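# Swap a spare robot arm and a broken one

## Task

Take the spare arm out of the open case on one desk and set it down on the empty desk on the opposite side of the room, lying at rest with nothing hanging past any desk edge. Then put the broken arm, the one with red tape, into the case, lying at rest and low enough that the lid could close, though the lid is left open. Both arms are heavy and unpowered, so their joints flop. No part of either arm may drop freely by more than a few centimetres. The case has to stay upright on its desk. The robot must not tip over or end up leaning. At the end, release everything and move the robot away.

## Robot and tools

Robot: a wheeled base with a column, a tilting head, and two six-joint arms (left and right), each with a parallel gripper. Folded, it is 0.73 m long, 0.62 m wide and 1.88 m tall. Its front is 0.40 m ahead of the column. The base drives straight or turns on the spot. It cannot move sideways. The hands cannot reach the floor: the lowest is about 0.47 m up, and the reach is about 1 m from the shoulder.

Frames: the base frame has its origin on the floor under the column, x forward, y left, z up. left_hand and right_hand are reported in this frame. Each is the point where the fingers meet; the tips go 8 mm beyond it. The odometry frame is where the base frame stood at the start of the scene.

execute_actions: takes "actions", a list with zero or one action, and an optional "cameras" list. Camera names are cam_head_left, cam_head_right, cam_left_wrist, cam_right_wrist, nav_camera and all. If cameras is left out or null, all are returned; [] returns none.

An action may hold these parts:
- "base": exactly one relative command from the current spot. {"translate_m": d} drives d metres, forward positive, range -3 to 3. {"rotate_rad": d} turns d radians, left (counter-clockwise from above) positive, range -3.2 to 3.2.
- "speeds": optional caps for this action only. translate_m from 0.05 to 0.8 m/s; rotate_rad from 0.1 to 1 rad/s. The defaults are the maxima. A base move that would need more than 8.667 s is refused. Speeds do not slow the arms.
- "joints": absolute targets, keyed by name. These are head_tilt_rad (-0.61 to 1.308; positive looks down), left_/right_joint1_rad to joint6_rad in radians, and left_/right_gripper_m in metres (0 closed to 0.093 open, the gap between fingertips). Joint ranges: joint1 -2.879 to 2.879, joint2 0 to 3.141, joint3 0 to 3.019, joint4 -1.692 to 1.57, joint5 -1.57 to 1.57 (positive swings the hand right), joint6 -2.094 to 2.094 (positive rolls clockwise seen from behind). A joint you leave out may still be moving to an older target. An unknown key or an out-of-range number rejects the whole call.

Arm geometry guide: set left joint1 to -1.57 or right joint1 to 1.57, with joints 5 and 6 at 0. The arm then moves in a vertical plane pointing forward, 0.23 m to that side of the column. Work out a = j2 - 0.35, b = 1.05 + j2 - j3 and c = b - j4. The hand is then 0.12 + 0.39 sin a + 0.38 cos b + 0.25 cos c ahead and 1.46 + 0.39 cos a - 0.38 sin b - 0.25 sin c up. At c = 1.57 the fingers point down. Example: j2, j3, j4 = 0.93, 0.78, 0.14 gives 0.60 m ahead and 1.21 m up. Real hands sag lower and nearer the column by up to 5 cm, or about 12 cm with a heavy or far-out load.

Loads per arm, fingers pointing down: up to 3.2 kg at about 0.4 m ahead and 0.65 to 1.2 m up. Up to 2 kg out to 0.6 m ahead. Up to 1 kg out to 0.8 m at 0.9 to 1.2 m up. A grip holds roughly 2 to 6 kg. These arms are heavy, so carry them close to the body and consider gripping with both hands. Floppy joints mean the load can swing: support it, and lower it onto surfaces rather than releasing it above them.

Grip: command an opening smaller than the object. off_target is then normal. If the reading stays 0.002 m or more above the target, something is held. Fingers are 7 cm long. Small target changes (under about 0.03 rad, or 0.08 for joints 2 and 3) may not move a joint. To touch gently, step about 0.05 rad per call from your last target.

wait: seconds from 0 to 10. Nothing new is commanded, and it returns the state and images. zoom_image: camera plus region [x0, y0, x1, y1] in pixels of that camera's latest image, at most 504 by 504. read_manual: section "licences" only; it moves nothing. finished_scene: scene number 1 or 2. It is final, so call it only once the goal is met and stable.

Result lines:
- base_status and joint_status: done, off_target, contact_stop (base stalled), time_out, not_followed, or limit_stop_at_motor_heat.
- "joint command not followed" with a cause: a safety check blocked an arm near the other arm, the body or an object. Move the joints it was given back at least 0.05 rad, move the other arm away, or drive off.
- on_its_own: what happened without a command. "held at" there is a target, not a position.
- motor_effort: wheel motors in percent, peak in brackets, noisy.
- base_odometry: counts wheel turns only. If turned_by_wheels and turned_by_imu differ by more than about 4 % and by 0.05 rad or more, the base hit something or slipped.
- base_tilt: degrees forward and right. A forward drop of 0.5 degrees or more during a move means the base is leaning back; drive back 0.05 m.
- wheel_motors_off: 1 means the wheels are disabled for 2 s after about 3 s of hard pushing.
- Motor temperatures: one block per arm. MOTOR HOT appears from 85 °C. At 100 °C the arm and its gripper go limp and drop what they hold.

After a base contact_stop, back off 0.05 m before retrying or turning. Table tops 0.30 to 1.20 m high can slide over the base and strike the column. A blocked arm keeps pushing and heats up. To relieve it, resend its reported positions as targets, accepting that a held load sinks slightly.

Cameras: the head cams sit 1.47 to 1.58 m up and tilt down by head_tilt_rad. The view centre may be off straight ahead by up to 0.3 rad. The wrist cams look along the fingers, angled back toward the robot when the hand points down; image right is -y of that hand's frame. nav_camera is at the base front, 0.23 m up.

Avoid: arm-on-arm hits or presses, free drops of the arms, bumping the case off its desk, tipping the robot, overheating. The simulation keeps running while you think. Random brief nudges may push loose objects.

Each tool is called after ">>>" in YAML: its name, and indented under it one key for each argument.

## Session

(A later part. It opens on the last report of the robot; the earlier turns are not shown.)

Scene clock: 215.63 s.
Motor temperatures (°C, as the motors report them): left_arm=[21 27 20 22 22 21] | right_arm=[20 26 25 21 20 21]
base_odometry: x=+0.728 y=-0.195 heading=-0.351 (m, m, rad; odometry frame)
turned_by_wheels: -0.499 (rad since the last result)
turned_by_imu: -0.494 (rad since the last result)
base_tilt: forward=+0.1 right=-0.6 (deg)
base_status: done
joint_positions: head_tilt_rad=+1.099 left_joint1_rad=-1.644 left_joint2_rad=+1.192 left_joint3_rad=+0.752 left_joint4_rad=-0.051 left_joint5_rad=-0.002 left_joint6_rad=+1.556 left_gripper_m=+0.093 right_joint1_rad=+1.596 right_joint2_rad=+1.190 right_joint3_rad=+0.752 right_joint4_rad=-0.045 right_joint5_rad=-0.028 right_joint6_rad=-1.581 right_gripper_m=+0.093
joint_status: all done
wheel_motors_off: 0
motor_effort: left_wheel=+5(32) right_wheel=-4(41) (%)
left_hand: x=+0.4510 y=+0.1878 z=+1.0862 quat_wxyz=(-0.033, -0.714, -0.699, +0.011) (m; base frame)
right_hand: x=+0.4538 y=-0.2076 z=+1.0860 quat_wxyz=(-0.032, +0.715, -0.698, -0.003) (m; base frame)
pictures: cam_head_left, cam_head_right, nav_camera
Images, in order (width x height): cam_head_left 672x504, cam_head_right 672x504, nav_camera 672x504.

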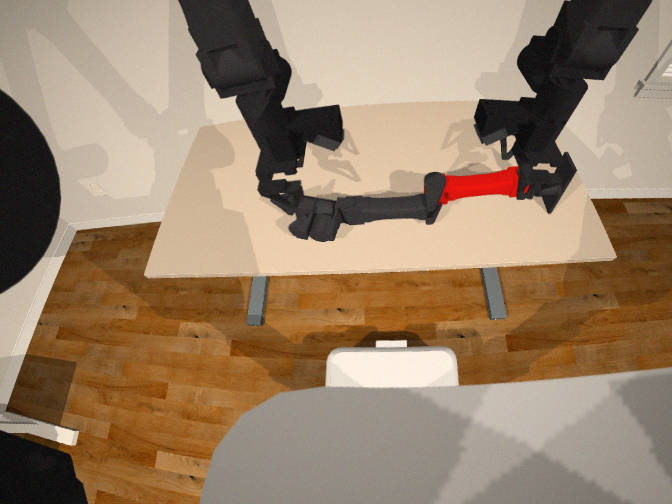

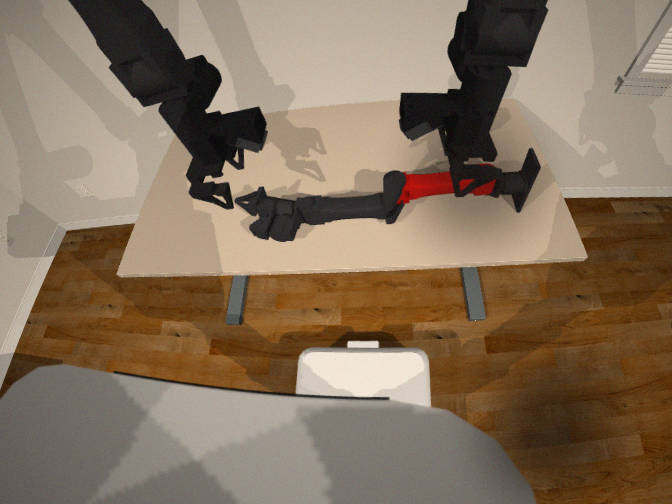

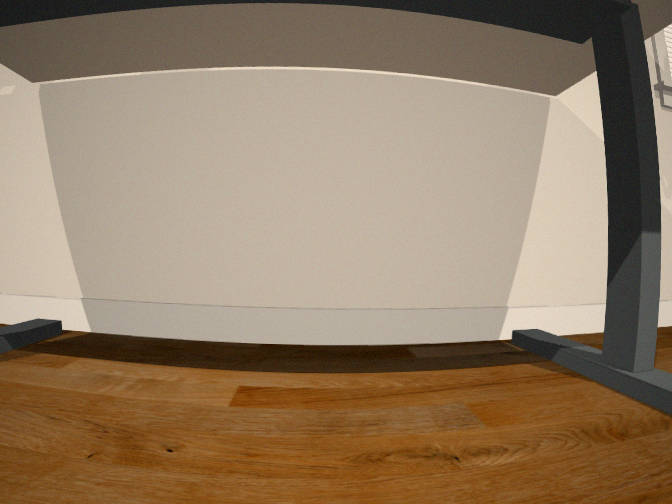

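>>> execute_actions:
  actions:
    - {"base":{"rotate_rad":0.6}}
  cameras: []

>>> execute_actions:
  actions:
    - {"base":{"translate_m":-0.22}}
  cameras: []

>>> execute_actions:
  actions:
    - {"base":{"rotate_rad":-0.58}}
  cameras: []

>>> execute_actions:
  actions:
    - {"base":{"translate_m":0.37},"joints":{"left_joint1_rad":-1.68,"left_joint2_rad":1.5,"left_joint3_rad":0.85,"left_joint4_rad":0.15,"right_joint1_rad":1.62,"right_joint2_rad":1.5,"right_joint3_rad":0.9,"right_joint4_rad":0.1}}

Scene clock: 227.00 s.
Motor temperatures (°C, as the motors report them): left_arm=[21 27 20 22 22 21] | right_arm=[20 26 25 21 19 21]
base_odometry: x=+0.728 y=-0.195 heading=+0.247 (m, m, rad; odometry frame)
turned_by_wheels: +0.598 (rad since the last result)
turned_by_imu: +0.595 (rad since the last result)
base_tilt: forward=+0.3 right=-0.6 (deg)
base_status: done
joint_positions: head_tilt_rad=+1.099 left_joint1_rad=-1.644 left_joint2_rad=+1.192 left_joint3_rad=+0.752 left_joint4_rad=-0.051 left_joint5_rad=-0.002 left_joint6_rad=+1.556 left_gripper_m=+0.093 right_joint1_rad=+1.596 right_joint2_rad=+1.190 right_joint3_rad=+0.752 right_joint4_rad=-0.045 right_joint5_rad=-0.028 right_joint6_rad=-1.581 right_gripper_m=+0.093
joint_status: not commanded
wheel_motors_off: 0
motor_effort: left_wheel=+0(30) right_wheel=+1(38) (%)
left_hand: x=+0.4510 y=+0.1878 z=+1.0862 quat_wxyz=(-0.033, -0.714, -0.699, +0.011) (m; base frame)
right_hand: x=+0.4538 y=-0.2076 z=+1.0860 quat_wxyz=(-0.032, +0.715, -0.698, -0.003) (m; base frame)
pictures: none
No camera images: the call's "cameras" was empty. Leave "cameras" out to get every camera's image.

Scene clock: 228.70 s.
Motor temperatures (°C, as the motors report them): left_arm=[21 27 20 22 22 21] | right_arm=[20 26 25 21 19 21]
base_odometry: x=+0.515 y=-0.249 heading=+0.248 (m, m, rad; odometry frame)
turned_by_wheels: +0.001 (rad since the last result)
turned_by_imu: +0.002 (rad since the last result)
base_tilt: forward=+0.1 right=-0.5 (deg)
base_status: done
joint_positions: head_tilt_rad=+1.100 left_joint1_rad=-1.644 left_joint2_rad=+1.193 left_joint3_rad=+0.745 left_joint4_rad=-0.051 left_joint5_rad=-0.002 left_joint6_rad=+1.556 left_gripper_m=+0.093 right_joint1_rad=+1.596 right_joint2_rad=+1.190 right_joint3_rad=+0.748 right_joint4_rad=-0.045 right_joint5_rad=-0.028 right_joint6_rad=-1.581 right_gripper_m=+0.093
joint_status: not commanded
wheel_motors_off: 0
motor_effort: left_wheel=+1(67) right_wheel=+0(40) (%)
left_hand: x=+0.4466 y=+0.1879 z=+1.0857 quat_wxyz=(-0.031, -0.714, -0.699, +0.013) (m; base frame)
right_hand: x=+0.4510 y=-0.2077 z=+1.0857 quat_wxyz=(-0.030, +0.715, -0.699, -0.005) (m; base frame)
pictures: none
No camera images: the call's "cameras" was empty. Leave "cameras" out to get every camera's image.

Scene clock: 230.73 s.
Motor temperatures (°C, as the motors report them): left_arm=[21 27 20 22 22 21] | right_arm=[20 26 25 21 19 21]
base_odometry: x=+0.515 y=-0.249 heading=-0.331 (m, m, rad; odometry frame)
turned_by_wheels: -0.579 (rad since the last result)
turned_by_imu: -0.574 (rad since the last result)
base_tilt: forward=+0.2 right=-0.6 (deg)
base_status: done
joint_positions: head_tilt_rad=+1.100 left_joint1_rad=-1.644 left_joint2_rad=+1.193 left_joint3_rad=+0.748 left_joint4_rad=-0.051 left_joint5_rad=-0.002 left_joint6_rad=+1.556 left_gripper_m=+0.093 right_joint1_rad=+1.596 right_joint2_rad=+1.190 right_joint3_rad=+0.748 right_joint4_rad=-0.045 right_joint5_rad=-0.028 right_joint6_rad=-1.581 right_gripper_m=+0.093
joint_status: not commanded
wheel_motors_off: 0
motor_effort: left_wheel=+5(49) right_wheel=-4(30) (%)
left_hand: x=+0.4485 y=+0.1879 z=+1.0858 quat_wxyz=(-0.032, -0.714, -0.699, +0.012) (m; base frame)
right_hand: x=+0.4510 y=-0.2077 z=+1.0857 quat_wxyz=(-0.030, +0.715, -0.699, -0.005) (m; base frame)
pictures: none
No camera images: the call's "cameras" was empty. Leave "cameras" out to get every camera's image.

Scene clock: 232.97 s.
Motor temperatures (°C, as the motors report them): left_arm=[21 27 20 22 22 21] | right_arm=[20 26 25 21 19 21]
base_odometry: x=+0.865 y=-0.369 heading=-0.332 (m, m, rad; odometry frame)
turned_by_wheels: +0.000 (rad since the last result)
turned_by_imu: +0.000 (rad since the last result)
base_tilt: forward=+0.1 right=-0.5 (deg)
base_status: done
joint_positions: head_tilt_rad=+1.100 left_joint1_rad=-1.673 left_joint2_rad=+1.507 left_joint3_rad=+0.855 left_joint4_rad=+0.145 left_joint5_rad=-0.002 left_joint6_rad=+1.556 left_gripper_m=+0.093 right_joint1_rad=+1.614 right_joint2_rad=+1.511 right_joint3_rad=+0.902 right_joint4_rad=+0.094 right_joint5_rad=-0.028 right_joint6_rad=-1.581 right_gripper_m=+0.093
joint_status: all done
wheel_motors_off: 0
motor_effort: left_wheel=+0(61) right_wheel=+1(41) (%)
left_hand: x=+0.4305 y=+0.1651 z=+0.9874 quat_wxyz=(-0.037, -0.719, -0.694, +0.025) (m; base frame)
right_hand: x=+0.4468 y=-0.1952 z=+0.9824 quat_wxyz=(-0.026, +0.718, -0.696, -0.020) (m; base frame)
pictures: cam_head_left, cam_head_right, cam_left_wrist, cam_right_wrist, nav_camera
Images, in order (width x height): cam_head_left 672x504, cam_head_right 672x504, cam_left_wrist 672x504, cam_right_wrist 672x504, nav_camera 672x504.

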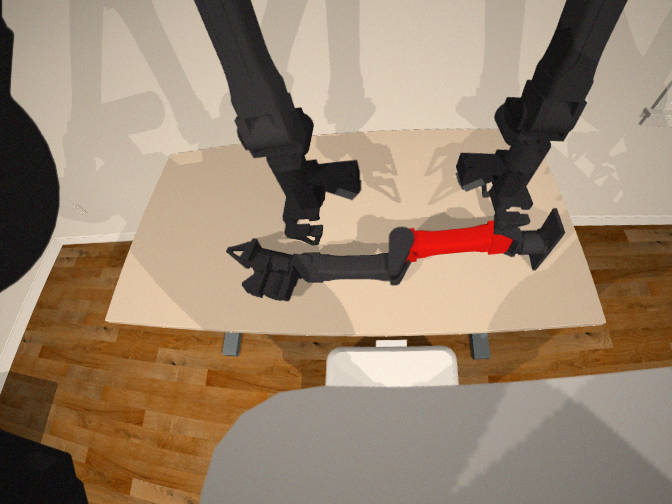

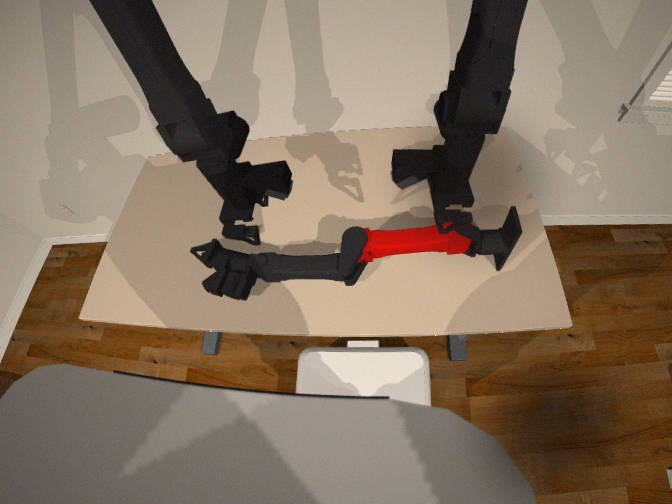

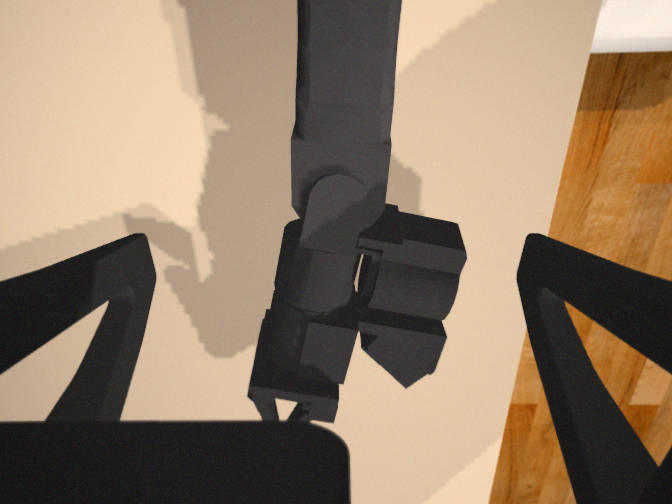

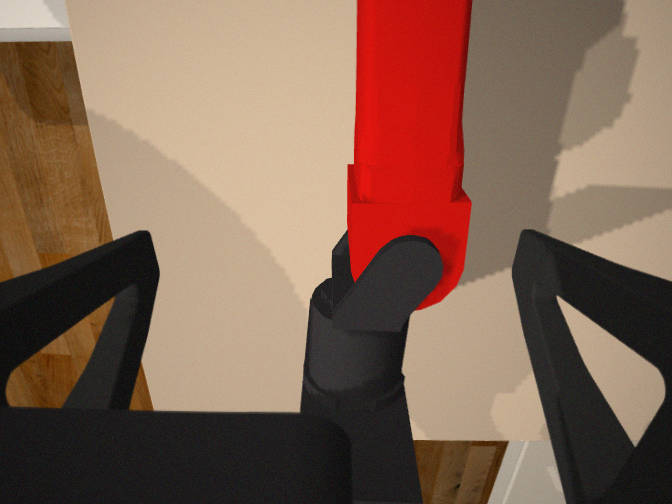

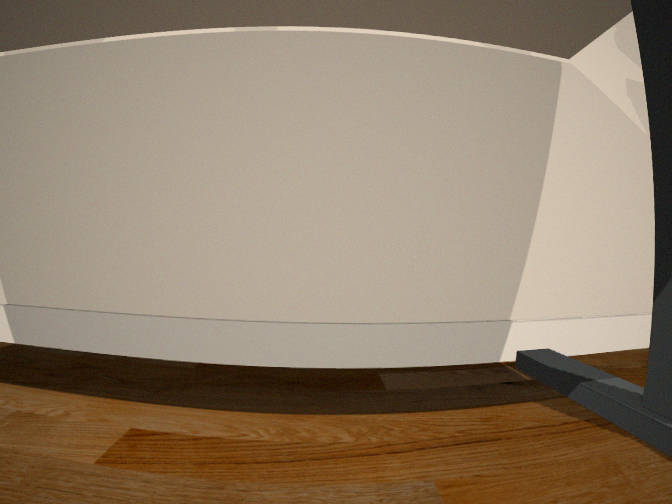

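>>> execute_actions:
  actions:
    - {"joints":{"left_joint1_rad":-1.7,"left_joint2_rad":1.83,"left_joint3_rad":1.08,"left_joint4_rad":0.24,"right_joint1_rad":1.66,"right_joint2_rad":1.82,"right_joint3_rad":1.17,"right_joint4_rad":0.17}}
  cameras: ["cam_head_left","cam_left_wrist","cam_right_wrist"]

Scene clock: 239.07 s.
Motor temperatures (°C, as the motors report them): left_arm=[21 27 19 22 22 21] | right_arm=[20 26 25 21 19 21]
base_odometry: x=+0.865 y=-0.369 heading=-0.332 (m, m, rad; odometry frame)
turned_by_wheels: +0.000 (rad since the last result)
turned_by_imu: +0.002 (rad since the last result)
base_tilt: forward=+0.1 right=-0.6 (deg)
base_status: not commanded
joint_positions: head_tilt_rad=+1.100 left_joint1_rad=-1.690 left_joint2_rad=+1.844 left_joint3_rad=+1.078 left_joint4_rad=+0.241 left_joint5_rad=-0.002 left_joint6_rad=+1.556 left_gripper_m=+0.093 right_joint1_rad=+1.660 right_joint2_rad=+1.829 right_joint3_rad=+1.166 right_joint4_rad=+0.163 right_joint5_rad=-0.028 right_joint6_rad=-1.580 right_gripper_m=+0.093
joint_status: all done
wheel_motors_off: 0
motor_effort: left_wheel=-2(3) right_wheel=+1(2) (%)
left_hand: x=+0.4133 y=+0.1442 z=+0.8717 quat_wxyz=(-0.035, -0.722, -0.690, +0.036) (m; base frame)
right_hand: x=+0.4586 y=-0.1581 z=+0.8688 quat_wxyz=(-0.046, +0.725, -0.687, -0.029) (m; base frame)
pictures: cam_head_left, cam_left_wrist, cam_right_wrist
Images, in order (width x height): cam_head_left 672x504, cam_left_wrist 672x504, cam_right_wrist 672x504.

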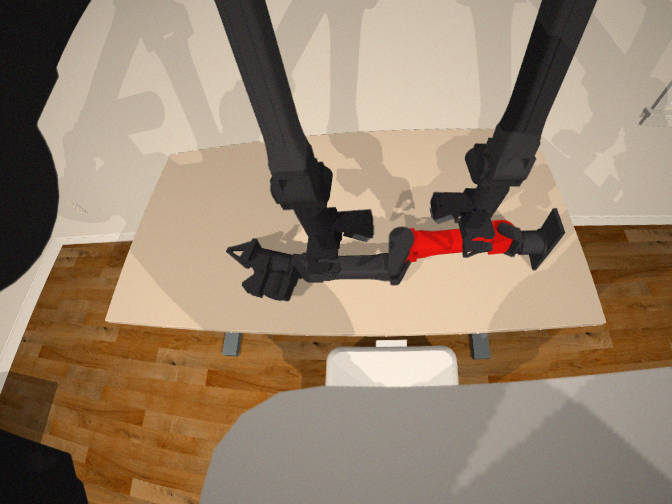

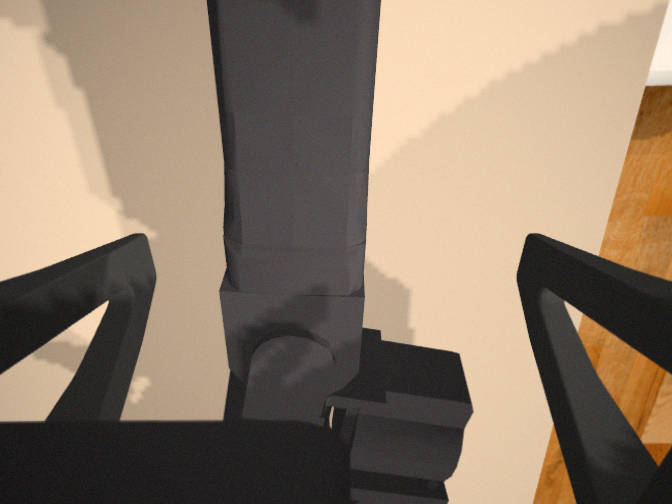

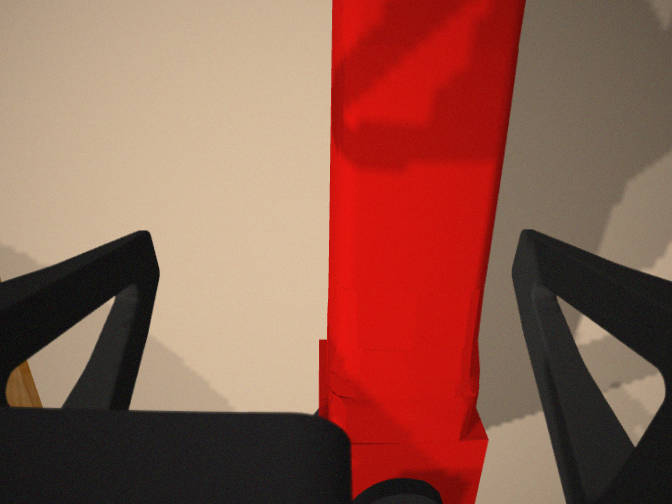

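>>> execute_actions:
  actions:
    - {"base":{"translate_m":0.025},"speeds":{"translate_m":0.05},"joints":{"right_joint1_rad":1.62,"right_joint6_rad":-1.5,"left_joint4_rad":0.25}}
  cameras: []

>>> execute_actions:
  actions:
    - {"joints":{"left_joint2_rad":1.96,"left_joint3_rad":1.19,"left_joint4_rad":0.25,"right_joint2_rad":1.94,"right_joint3_rad":1.28,"right_joint4_rad":0.16}}
  cameras: ["cam_left_wrist","cam_right_wrist"]

Scene clock: 247.40 s.
Motor temperatures (°C, as the motors report them): left_arm=[21 27 20 22 22 21] | right_arm=[20 26 25 21 19 21]
base_odometry: x=+0.888 y=-0.377 heading=-0.332 (m, m, rad; odometry frame)
turned_by_wheels: +0.000 (rad since the last result)
turned_by_imu: +0.002 (rad since the last result)
base_tilt: forward=+0.1 right=-0.5 (deg)
base_status: done
joint_positions: head_tilt_rad=+1.100 left_joint1_rad=-1.690 left_joint2_rad=+1.840 left_joint3_rad=+1.084 left_joint4_rad=+0.243 left_joint5_rad=-0.002 left_joint6_rad=+1.556 left_gripper_m=+0.093 right_joint1_rad=+1.621 right_joint2_rad=+1.829 right_joint3_rad=+1.171 right_joint4_rad=+0.163 right_joint5_rad=-0.028 right_joint6_rad=-1.512 right_gripper_m=+0.093
joint_status: all done
wheel_motors_off: 0
motor_effort: left_wheel=+0(39) right_wheel=+0(33) (%)
left_hand: x=+0.4195 y=+0.1439 z=+0.8724 quat_wxyz=(-0.039, -0.722, -0.690, +0.033) (m; base frame)
right_hand: x=+0.4628 y=-0.1858 z=+0.8668 quat_wxyz=(-0.035, +0.694, -0.719, -0.016) (m; base frame)
pictures: none
No camera images: the call's "cameras" was empty. Leave "cameras" out to get every camera's image.

Scene clock: 248.37 s.
Motor temperatures (°C, as the motors report them): left_arm=[21 27 20 22 22 21] | right_arm=[20 26 25 21 19 21]
base_odometry: x=+0.888 y=-0.377 heading=-0.332 (m, m, rad; odometry frame)
turned_by_wheels: +0.000 (rad since the last result)
turned_by_imu: +0.000 (rad since the last result)
base_tilt: forward=+0.1 right=-0.5 (deg)
base_status: not commanded
joint_positions: head_tilt_rad=+1.100 left_joint1_rad=-1.690 left_joint2_rad=+1.959 left_joint3_rad=+1.193 left_joint4_rad=+0.247 left_joint5_rad=-0.002 left_joint6_rad=+1.556 left_gripper_m=+0.093 right_joint1_rad=+1.621 right_joint2_rad=+1.881 right_joint3_rad=+1.266 right_joint4_rad=+0.157 right_joint5_rad=-0.031 right_joint6_rad=-1.507 right_gripper_m=+0.093
joint_status: all done
wheel_motors_off: 0
motor_effort: left_wheel=+0(5) right_wheel=+2(3) (%)
left_hand: x=+0.4148 y=+0.1396 z=+0.8278 quat_wxyz=(-0.037, -0.722, -0.690, +0.035) (m; base frame)
right_hand: x=+0.4889 y=-0.1837 z=+0.8454 quat_wxyz=(-0.049, +0.692, -0.720, -0.005) (m; base frame)
pictures: cam_left_wrist, cam_right_wrist
Images, in order (width x height): cam_left_wrist 672x504, cam_right_wrist 672x504.

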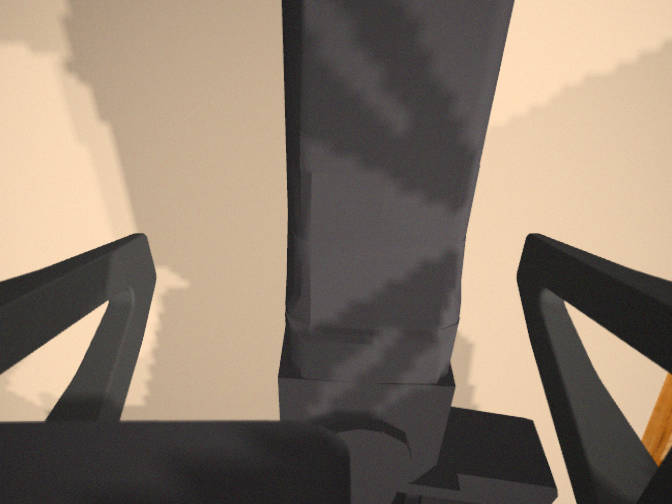

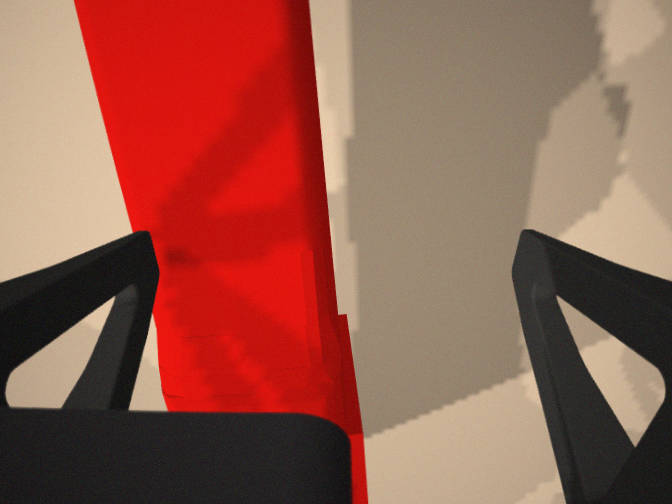

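>>> execute_actions:
  actions:
    - {"joints":{"left_joint1_rad":-1.72,"left_joint2_rad":1.9,"left_joint3_rad":1.1,"left_joint4_rad":0.28,"right_joint1_rad":1.64,"right_joint2_rad":1.76,"right_joint3_rad":1.07,"right_joint4_rad":0.19,"right_joint6_rad":-1.56}}
  cameras: []

>>> execute_actions:
  actions:
    - {"joints":{"left_joint2_rad":1.96,"left_joint3_rad":1.17,"right_joint2_rad":1.87,"right_joint3_rad":1.15,"right_joint4_rad":0.21}}
  cameras: ["cam_left_wrist","cam_right_wrist"]

Scene clock: 253.83 s.
Motor temperatures (°C, as the motors report them): left_arm=[21 27 20 22 22 21] | right_arm=[20 26 25 21 19 21]
base_odometry: x=+0.888 y=-0.377 heading=-0.332 (m, m, rad; odometry frame)
turned_by_wheels: +0.000 (rad since the last result)
turned_by_imu: +0.002 (rad since the last result)
base_tilt: forward=+0.1 right=-0.6 (deg)
base_status: not commanded
joint_positions: head_tilt_rad=+1.100 left_joint1_rad=-1.711 left_joint2_rad=+1.904 left_joint3_rad=+1.105 left_joint4_rad=+0.273 left_joint5_rad=-0.002 left_joint6_rad=+1.556 left_gripper_m=+0.093 right_joint1_rad=+1.632 right_joint2_rad=+1.774 right_joint3_rad=+1.069 right_joint4_rad=+0.179 right_joint5_rad=-0.031 right_joint6_rad=-1.551 right_gripper_m=+0.093
joint_status: all done
wheel_motors_off: 0
motor_effort: left_wheel=-1(1) right_wheel=+1(2) (%)
left_hand: x=+0.4008 y=+0.1283 z=+0.8536 quat_wxyz=(-0.041, -0.725, -0.686, +0.043) (m; base frame)
right_hand: x=+0.4341 y=-0.1796 z=+0.8908 quat_wxyz=(-0.028, +0.710, -0.703, -0.031) (m; base frame)
pictures: none
No camera images: the call's "cameras" was empty. Leave "cameras" out to get every camera's image.

Scene clock: 254.67 s.
Motor temperatures (°C, as the motors report them): left_arm=[21 27 20 22 22 21] | right_arm=[20 26 25 21 19 21]
base_odometry: x=+0.888 y=-0.377 heading=-0.332 (m, m, rad; odometry frame)
turned_by_wheels: +0.000 (rad since the last result)
turned_by_imu: +0.000 (rad since the last result)
base_tilt: forward=+0.2 right=-0.6 (deg)
base_status: not commanded
joint_positions: head_tilt_rad=+1.100 left_joint1_rad=-1.711 left_joint2_rad=+1.949 left_joint3_rad=+1.177 left_joint4_rad=+0.273 left_joint5_rad=-0.002 left_joint6_rad=+1.556 left_gripper_m=+0.093 right_joint1_rad=+1.632 right_joint2_rad=+1.859 right_joint3_rad=+1.153 right_joint4_rad=+0.201 right_joint5_rad=-0.031 right_joint6_rad=-1.551 right_gripper_m=+0.093
joint_status: all done
wheel_motors_off: 0
motor_effort: left_wheel=-1(1) right_wheel=+1(2) (%)
left_hand: x=+0.4169 y=+0.1247 z=+0.8338 quat_wxyz=(-0.051, -0.725, -0.686, +0.034) (m; base frame)
right_hand: x=+0.4422 y=-0.1776 z=+0.8585 quat_wxyz=(-0.036, +0.710, -0.703, -0.024) (m; base frame)
pictures: cam_left_wrist, cam_right_wrist
Images, in order (width x height): cam_left_wrist 672x504, cam_right_wrist 672x504.

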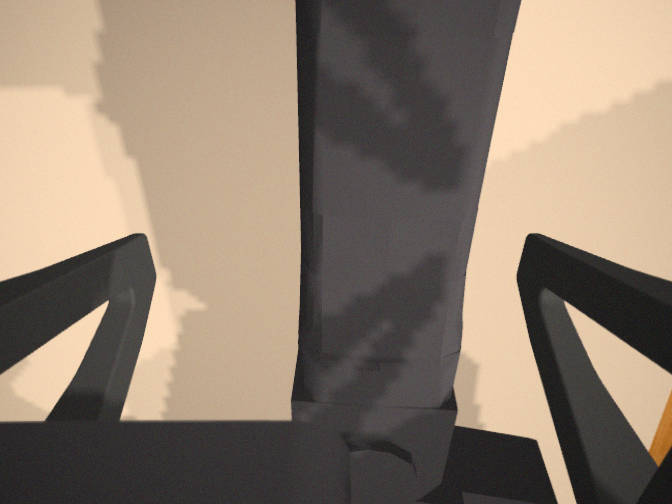

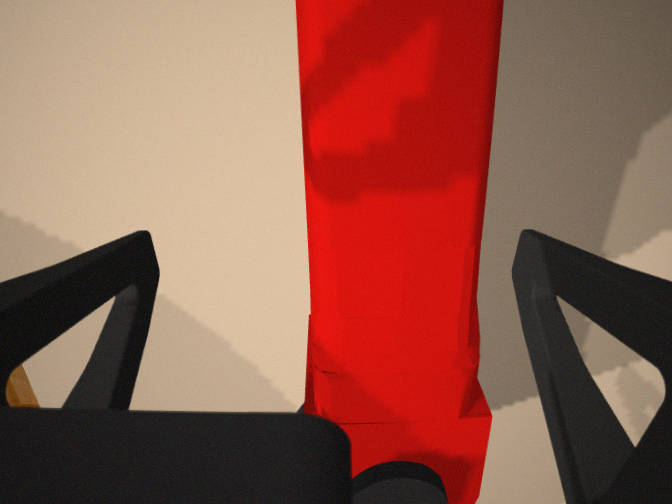

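>>> execute_actions:
  actions:
    - {"joints":{"left_joint1_rad":-1.7,"left_joint2_rad":2.02,"left_joint3_rad":1.17,"left_joint4_rad":0.3,"left_joint6_rad":1.62,"right_joint2_rad":1.92,"right_joint3_rad":1.23,"right_joint4_rad":0.18}}
  cameras: ["cam_left_wrist","cam_right_wrist"]

Scene clock: 258.07 s.
Motor temperatures (°C, as the motors report them): left_arm=[21 27 20 22 22 21] | right_arm=[20 26 25 21 19 21]
base_odometry: x=+0.888 y=-0.377 heading=-0.332 (m, m, rad; odometry frame)
turned_by_wheels: +0.000 (rad since the last result)
turned_by_imu: +0.001 (rad since the last result)
base_tilt: forward=+0.2 right=-0.6 (deg)
base_status: not commanded
joint_positions: head_tilt_rad=+1.100 left_joint1_rad=-1.711 left_joint2_rad=+2.022 left_joint3_rad=+1.178 left_joint4_rad=+0.299 left_joint5_rad=-0.002 left_joint6_rad=+1.606 left_gripper_m=+0.093 right_joint1_rad=+1.632 right_joint2_rad=+1.907 right_joint3_rad=+1.231 right_joint4_rad=+0.190 right_joint5_rad=-0.031 right_joint6_rad=-1.551 right_gripper_m=+0.093
joint_status: all done
wheel_motors_off: 0
motor_effort: left_wheel=-1(1) right_wheel=+1(1) (%)
left_hand: x=+0.3778 y=+0.1253 z=+0.8137 quat_wxyz=(-0.036, -0.742, -0.667, +0.049) (m; base frame)
right_hand: x=+0.4595 y=-0.1760 z=+0.8384 quat_wxyz=(-0.043, +0.710, -0.703, -0.017) (m; base frame)
pictures: cam_left_wrist, cam_right_wrist
Images, in order (width x height): cam_left_wrist 672x504, cam_right_wrist 672x504.

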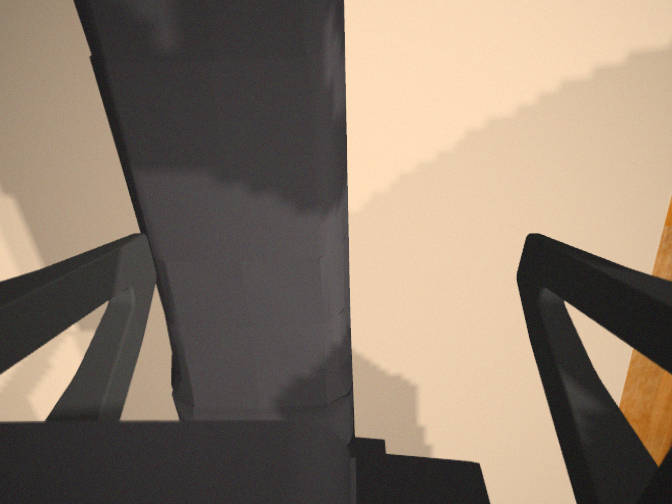

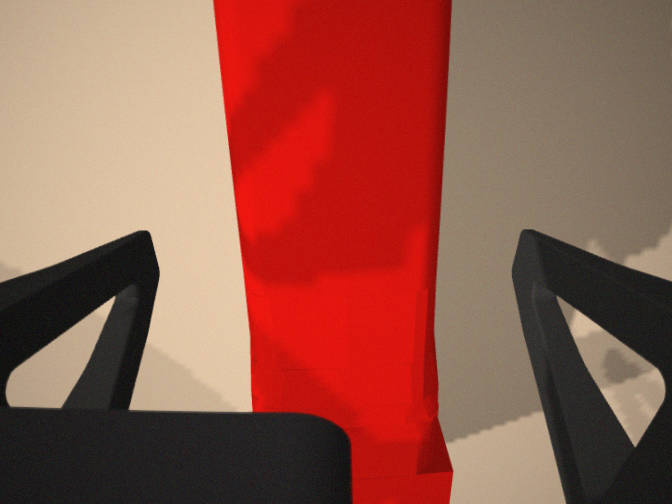

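>>> execute_actions:
  actions:
    - {"joints":{"left_joint2_rad":1.98,"left_joint3_rad":1.21,"left_joint6_rad":1.56,"right_joint2_rad":2.0,"right_joint3_rad":1.31,"right_joint4_rad":0.18}}
  cameras: ["cam_left_wrist","cam_right_wrist"]

>>> execute_actions:
  actions:
    - {"joints":{"left_joint2_rad":2.07,"left_joint3_rad":1.29,"right_joint2_rad":2.07,"right_joint3_rad":1.39}}
  cameras: ["cam_left_wrist","cam_right_wrist"]

Scene clock: 265.67 s.
Motor temperatures (°C, as the motors report them): left_arm=[21 27 20 22 22 21] | right_arm=[20 26 25 21 19 21]
base_odometry: x=+0.888 y=-0.377 heading=-0.332 (m, m, rad; odometry frame)
turned_by_wheels: +0.000 (rad since the last result)
turned_by_imu: +0.002 (rad since the last result)
base_tilt: forward=+0.2 right=-0.6 (deg)
base_status: not commanded
joint_positions: head_tilt_rad=+1.100 left_joint1_rad=-1.711 left_joint2_rad=+1.981 left_joint3_rad=+1.214 left_joint4_rad=+0.299 left_joint5_rad=-0.002 left_joint6_rad=+1.570 left_gripper_m=+0.093 right_joint1_rad=+1.632 right_joint2_rad=+1.989 right_joint3_rad=+1.312 right_joint4_rad=+0.190 right_joint5_rad=-0.031 right_joint6_rad=-1.551 right_gripper_m=+0.093
joint_status: all done
wheel_motors_off: 0
motor_effort: left_wheel=-1(1) right_wheel=+1(1) (%)
left_hand: x=+0.4255 y=+0.1229 z=+0.8216 quat_wxyz=(-0.062, -0.728, -0.682, +0.023) (m; base frame)
right_hand: x=+0.4578 y=-0.1744 z=+0.8070 quat_wxyz=(-0.043, +0.710, -0.703, -0.017) (m; base frame)
pictures: cam_left_wrist, cam_right_wrist
Images, in order (width x height): cam_left_wrist 672x504, cam_right_wrist 672x504.

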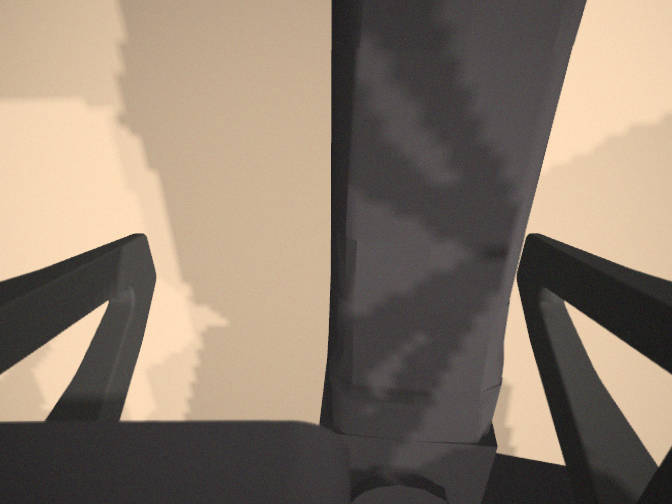

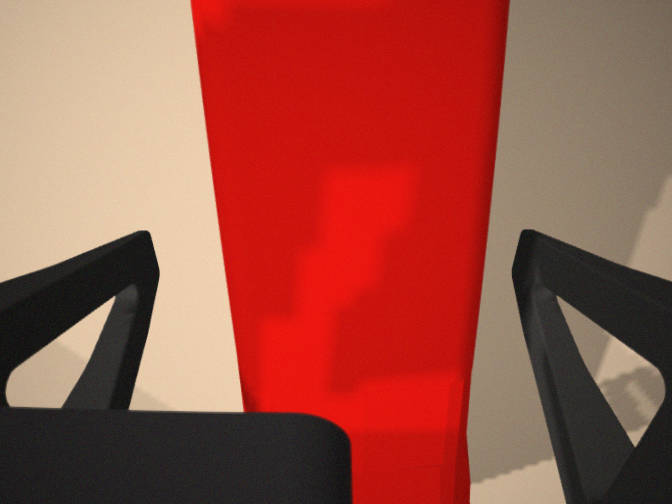

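Scene clock: 266.37 s.
Motor temperatures (°C, as the motors report them): left_arm=[21 27 20 22 22 21] | right_arm=[20 26 25 21 19 21]
base_odometry: x=+0.888 y=-0.377 heading=-0.332 (m, m, rad; odometry frame)
turned_by_wheels: +0.000 (rad since the last result)
turned_by_imu: +0.000 (rad since the last result)
base_tilt: forward=+0.1 right=-0.7 (deg)
base_status: not commanded
joint_positions: head_tilt_rad=+1.100 left_joint1_rad=-1.711 left_joint2_rad=+1.992 left_joint3_rad=+1.237 left_joint4_rad=+0.282 left_joint5_rad=-0.002 left_joint6_rad=+1.569 left_gripper_m=+0.093 right_joint1_rad=+1.632 right_joint2_rad=+2.056 right_joint3_rad=+1.393 right_joint4_rad=+0.190 right_joint5_rad=-0.031 right_joint6_rad=-1.551 right_gripper_m=+0.093
joint_status: all done
wheel_motors_off: 0
motor_effort: left_wheel=+0(1) right_wheel=+0(0) (%)
left_hand: x=+0.4285 y=+0.1220 z=+0.8162 quat_wxyz=(-0.061, -0.728, -0.682, +0.025) (m; base frame)
right_hand: x=+0.4636 y=-0.1729 z=+0.7807 quat_wxyz=(-0.048, +0.710, -0.703, -0.012) (m; base frame)
pictures: cam_left_wrist, cam_right_wrist
Images, in order (width x height): cam_left_wrist 672x504, cam_right_wrist 672x504.

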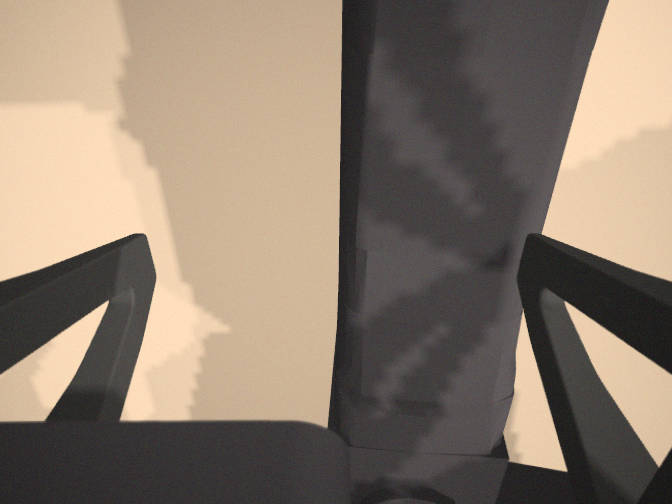

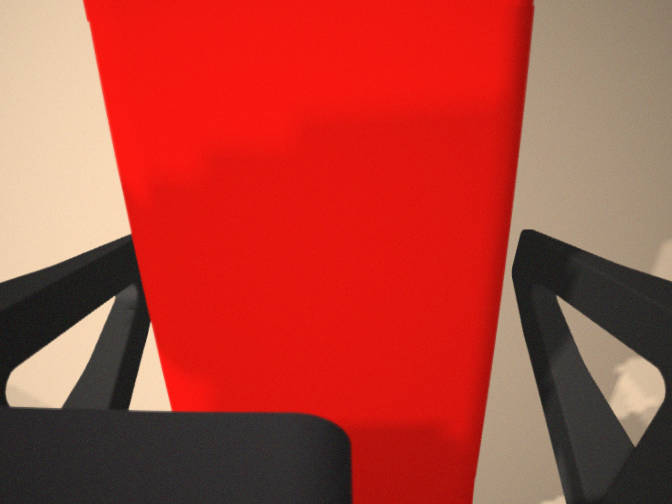

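>>> execute_actions:
  actions:
    - {"joints":{"left_joint2_rad":1.9,"left_joint3_rad":1.12,"left_joint4_rad":0.25,"left_joint6_rad":1.6}}
  cameras: []

>>> execute_actions:
  actions:
    - {"joints":{"left_joint2_rad":1.99,"left_joint3_rad":1.2,"left_joint4_rad":0.28}}
  cameras: ["cam_left_wrist"]

Scene clock: 271.90 s.
Motor temperatures (°C, as the motors report them): left_arm=[21 27 20 22 22 21] | right_arm=[20 26 25 21 19 21]
base_odometry: x=+0.888 y=-0.377 heading=-0.332 (m, m, rad; odometry frame)
turned_by_wheels: +0.000 (rad since the last result)
turned_by_imu: +0.002 (rad since the last result)
base_tilt: forward=+0.2 right=-0.6 (deg)
base_status: not commanded
joint_positions: head_tilt_rad=+1.100 left_joint1_rad=-1.711 left_joint2_rad=+1.910 left_joint3_rad=+1.120 left_joint4_rad=+0.255 left_joint5_rad=+0.000 left_joint6_rad=+1.590 left_gripper_m=+0.093 right_joint1_rad=+1.632 right_joint2_rad=+2.056 right_joint3_rad=+1.393 right_joint4_rad=+0.190 right_joint5_rad=-0.031 right_joint6_rad=-1.551 right_gripper_m=+0.093
joint_status: all done
wheel_motors_off: 0
motor_effort: left_wheel=-1(1) right_wheel=+0(0) (%)
left_hand: x=+0.4020 y=+0.1280 z=+0.8505 quat_wxyz=(-0.039, -0.737, -0.673, +0.046) (m; base frame)
right_hand: x=+0.4636 y=-0.1729 z=+0.7807 quat_wxyz=(-0.048, +0.710, -0.703, -0.012) (m; base frame)
pictures: none
No camera images: the call's "cameras" was empty. Leave "cameras" out to get every camera's image.

Scene clock: 272.67 s.
Motor temperatures (°C, as the motors report them): left_arm=[21 27 20 22 22 21] | right_arm=[20 26 25 21 19 21]
base_odometry: x=+0.888 y=-0.377 heading=-0.332 (m, m, rad; odometry frame)
turned_by_wheels: +0.000 (rad since the last result)
turned_by_imu: +0.000 (rad since the last result)
base_tilt: forward=+0.2 right=-0.5 (deg)
base_status: not commanded
joint_positions: head_tilt_rad=+1.100 left_joint1_rad=-1.711 left_joint2_rad=+1.982 left_joint3_rad=+1.208 left_joint4_rad=+0.276 left_joint5_rad=+0.000 left_joint6_rad=+1.590 left_gripper_m=+0.093 right_joint1_rad=+1.632 right_joint2_rad=+2.056 right_joint3_rad=+1.393 right_joint4_rad=+0.190 right_joint5_rad=-0.031 right_joint6_rad=-1.551 right_gripper_m=+0.093
joint_status: all done
wheel_motors_off: 0
motor_effort: left_wheel=-1(1) right_wheel=+0(1) (%)
left_hand: x=+0.4157 y=+0.1235 z=+0.8216 quat_wxyz=(-0.052, -0.736, -0.674, +0.034) (m; base frame)
right_hand: x=+0.4636 y=-0.1729 z=+0.7807 quat_wxyz=(-0.048, +0.710, -0.703, -0.012) (m; base frame)
pictures: cam_left_wrist
Images, in order (width x height): cam_left_wrist 672x504.

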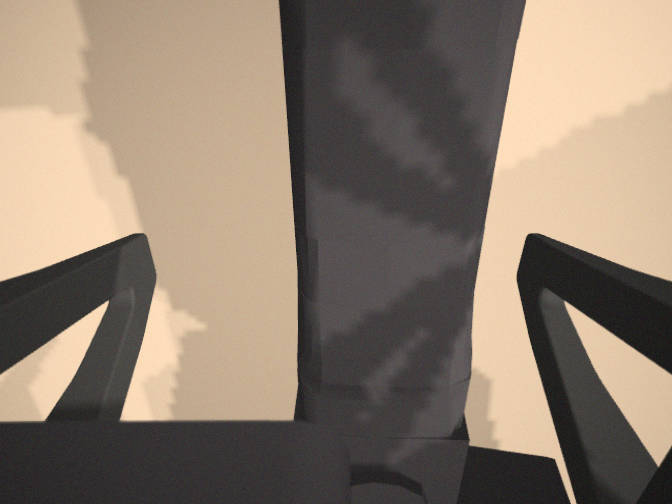

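>>> execute_actions:
  actions:
    - {"joints":{"left_joint2_rad":2.08,"left_joint3_rad":1.26,"left_joint4_rad":0.29}}
  cameras: ["cam_left_wrist"]

Scene clock: 275.50 s.
Motor temperatures (°C, as the motors report them): left_arm=[21 27 20 22 22 21] | right_arm=[20 26 25 21 19 21]
base_odometry: x=+0.888 y=-0.377 heading=-0.332 (m, m, rad; odometry frame)
turned_by_wheels: +0.000 (rad since the last result)
turned_by_imu: +0.001 (rad since the last result)
base_tilt: forward=+0.2 right=-0.6 (deg)
base_status: not commanded
joint_positions: head_tilt_rad=+1.100 left_joint1_rad=-1.711 left_joint2_rad=+2.084 left_joint3_rad=+1.263 left_joint4_rad=+0.284 left_joint5_rad=+0.000 left_joint6_rad=+1.590 left_gripper_m=+0.093 right_joint1_rad=+1.632 right_joint2_rad=+2.056 right_joint3_rad=+1.393 right_joint4_rad=+0.190 right_joint5_rad=-0.031 right_joint6_rad=-1.551 right_gripper_m=+0.093
joint_status: all done
wheel_motors_off: 0
motor_effort: left_wheel=+0(1) right_wheel=+1(0) (%)
left_hand: x=+0.3846 y=+0.1215 z=+0.7874 quat_wxyz=(-0.039, -0.737, -0.673, +0.047) (m; base frame)
right_hand: x=+0.4636 y=-0.1729 z=+0.7807 quat_wxyz=(-0.048, +0.710, -0.703, -0.012) (m; base frame)
pictures: cam_left_wrist
Images, in order (width x height): cam_left_wrist 672x504.

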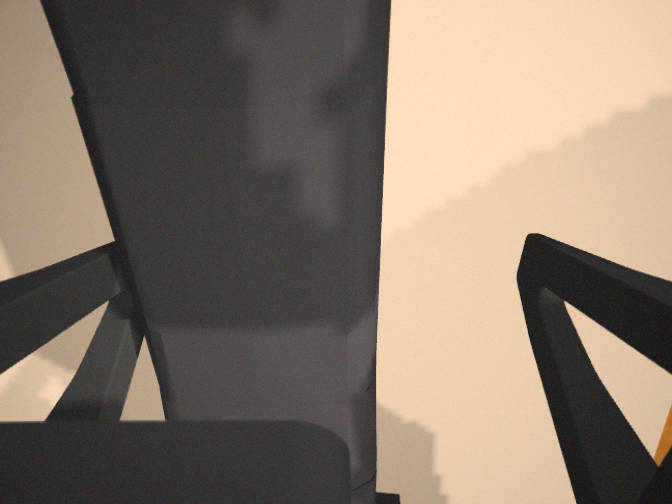

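Straddling now, against the far finger. Shifting forward and down.

>>> execute_actions:
  actions:
    - {"joints":{"left_joint2_rad":2.11,"left_joint3_rad":1.33,"left_joint4_rad":0.3,"left_joint6_rad":1.56,"right_joint2_rad":2.1,"right_joint3_rad":1.41}}
  cameras: ["cam_left_wrist"]

>>> execute_actions:
  actions:
    - {"joints":{"left_gripper_m":0,"right_gripper_m":0}}
  cameras: ["cam_left_wrist","cam_right_wrist","cam_head_left"]

Scene clock: 280.30 s.
Motor temperatures (°C, as the motors report them): left_arm=[21 27 20 22 22 21] | right_arm=[20 26 25 21 19 21]
base_odometry: x=+0.888 y=-0.377 heading=-0.332 (m, m, rad; odometry frame)
turned_by_wheels: +0.000 (rad since the last result)
turned_by_imu: +0.001 (rad since the last result)
base_tilt: forward=+0.1 right=-0.5 (deg)
base_status: not commanded
joint_positions: head_tilt_rad=+1.100 left_joint1_rad=-1.711 left_joint2_rad=+2.105 left_joint3_rad=+1.337 left_joint4_rad=+0.294 left_joint5_rad=+0.000 left_joint6_rad=+1.568 left_gripper_m=+0.093 right_joint1_rad=+1.634 right_joint2_rad=+2.062 right_joint3_rad=+1.403 right_joint4_rad=+0.190 right_joint5_rad=-0.028 right_joint6_rad=-1.551 right_gripper_m=+0.093
joint_status: all done
wheel_motors_off: 0
motor_effort: left_wheel=+0(1) right_wheel=+0(1) (%)
left_hand: x=+0.4177 y=+0.1176 z=+0.7746 quat_wxyz=(-0.061, -0.728, -0.682, +0.026) (m; base frame)
right_hand: x=+0.4656 y=-0.1711 z=+0.7782 quat_wxyz=(-0.049, +0.710, -0.702, -0.011) (m; base frame)
pictures: cam_left_wrist
Images, in order (width x height): cam_left_wrist 672x504.

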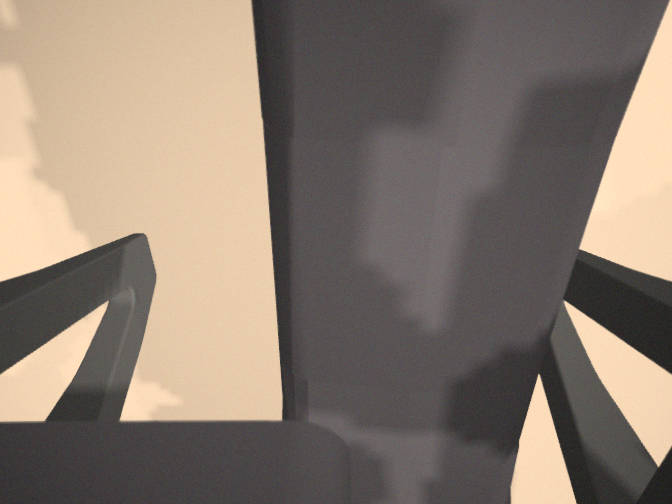

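Scene clock: 281.00 s.
Motor temperatures (°C, as the motors report them): left_arm=[21 27 20 22 22 21] | right_arm=[20 26 25 21 19 21]
base_odometry: x=+0.888 y=-0.377 heading=-0.332 (m, m, rad; odometry frame)
turned_by_wheels: +0.000 (rad since the last result)
turned_by_imu: +0.000 (rad since the last result)
base_tilt: forward=+0.1 right=-0.7 (deg)
base_status: not commanded
joint_positions: head_tilt_rad=+1.100 left_joint1_rad=-1.711 left_joint2_rad=+2.115 left_joint3_rad=+1.321 left_joint4_rad=+0.294 left_joint5_rad=+0.001 left_joint6_rad=+1.568 left_gripper_m=+0.054 right_joint1_rad=+1.639 right_joint2_rad=+2.064 right_joint3_rad=+1.402 right_joint4_rad=+0.184 right_joint5_rad=-0.021 right_joint6_rad=-1.567 right_gripper_m=+0.053
joint_status: left_gripper_m off_target (ended at +0.054, target +0.000); right_gripper_m off_target (ended at +0.053, target +0.000)
wheel_motors_off: 0
motor_effort: left_wheel=+0(2) right_wheel=+1(3) (%)
left_hand: x=+0.4017 y=+0.1184 z=+0.7732 quat_wxyz=(-0.052, -0.729, -0.682, +0.035) (m; base frame)
right_hand: x=+0.4614 y=-0.1688 z=+0.7775 quat_wxyz=(-0.044, +0.717, -0.696, -0.013) (m; base frame)
pictures: cam_head_left, cam_left_wrist, cam_right_wrist
Images, in order (width x height): cam_head_left 672x504, cam_left_wrist 672x504, cam_right_wrist 672x504.

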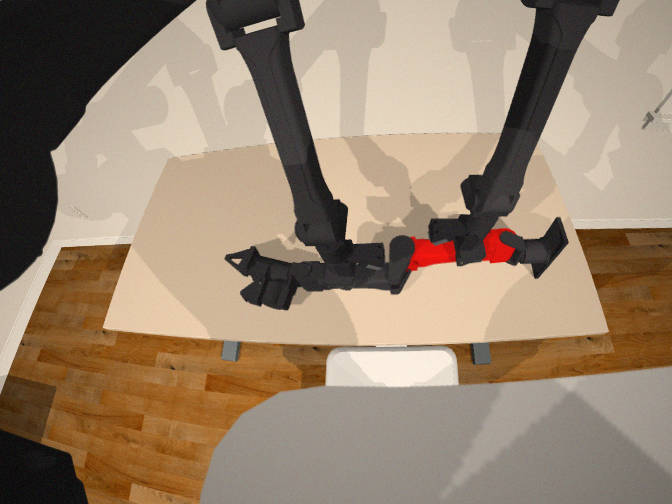

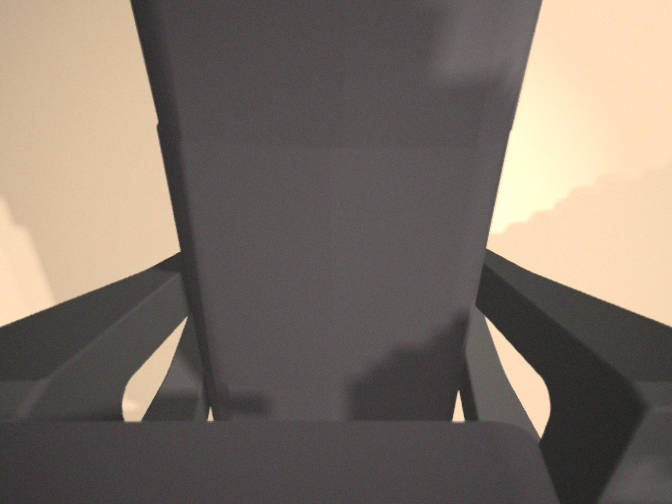

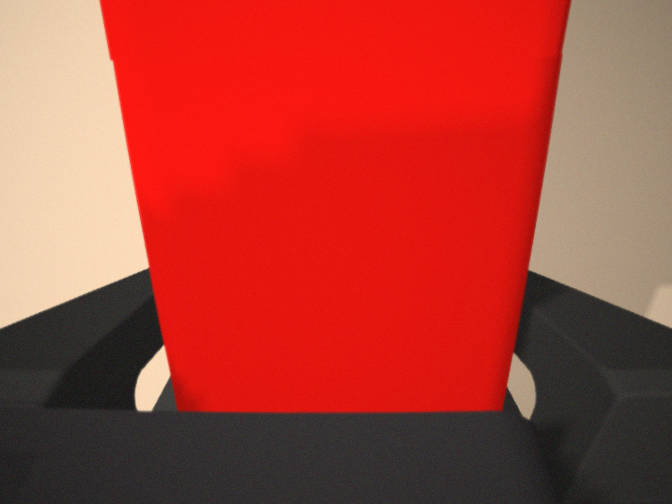

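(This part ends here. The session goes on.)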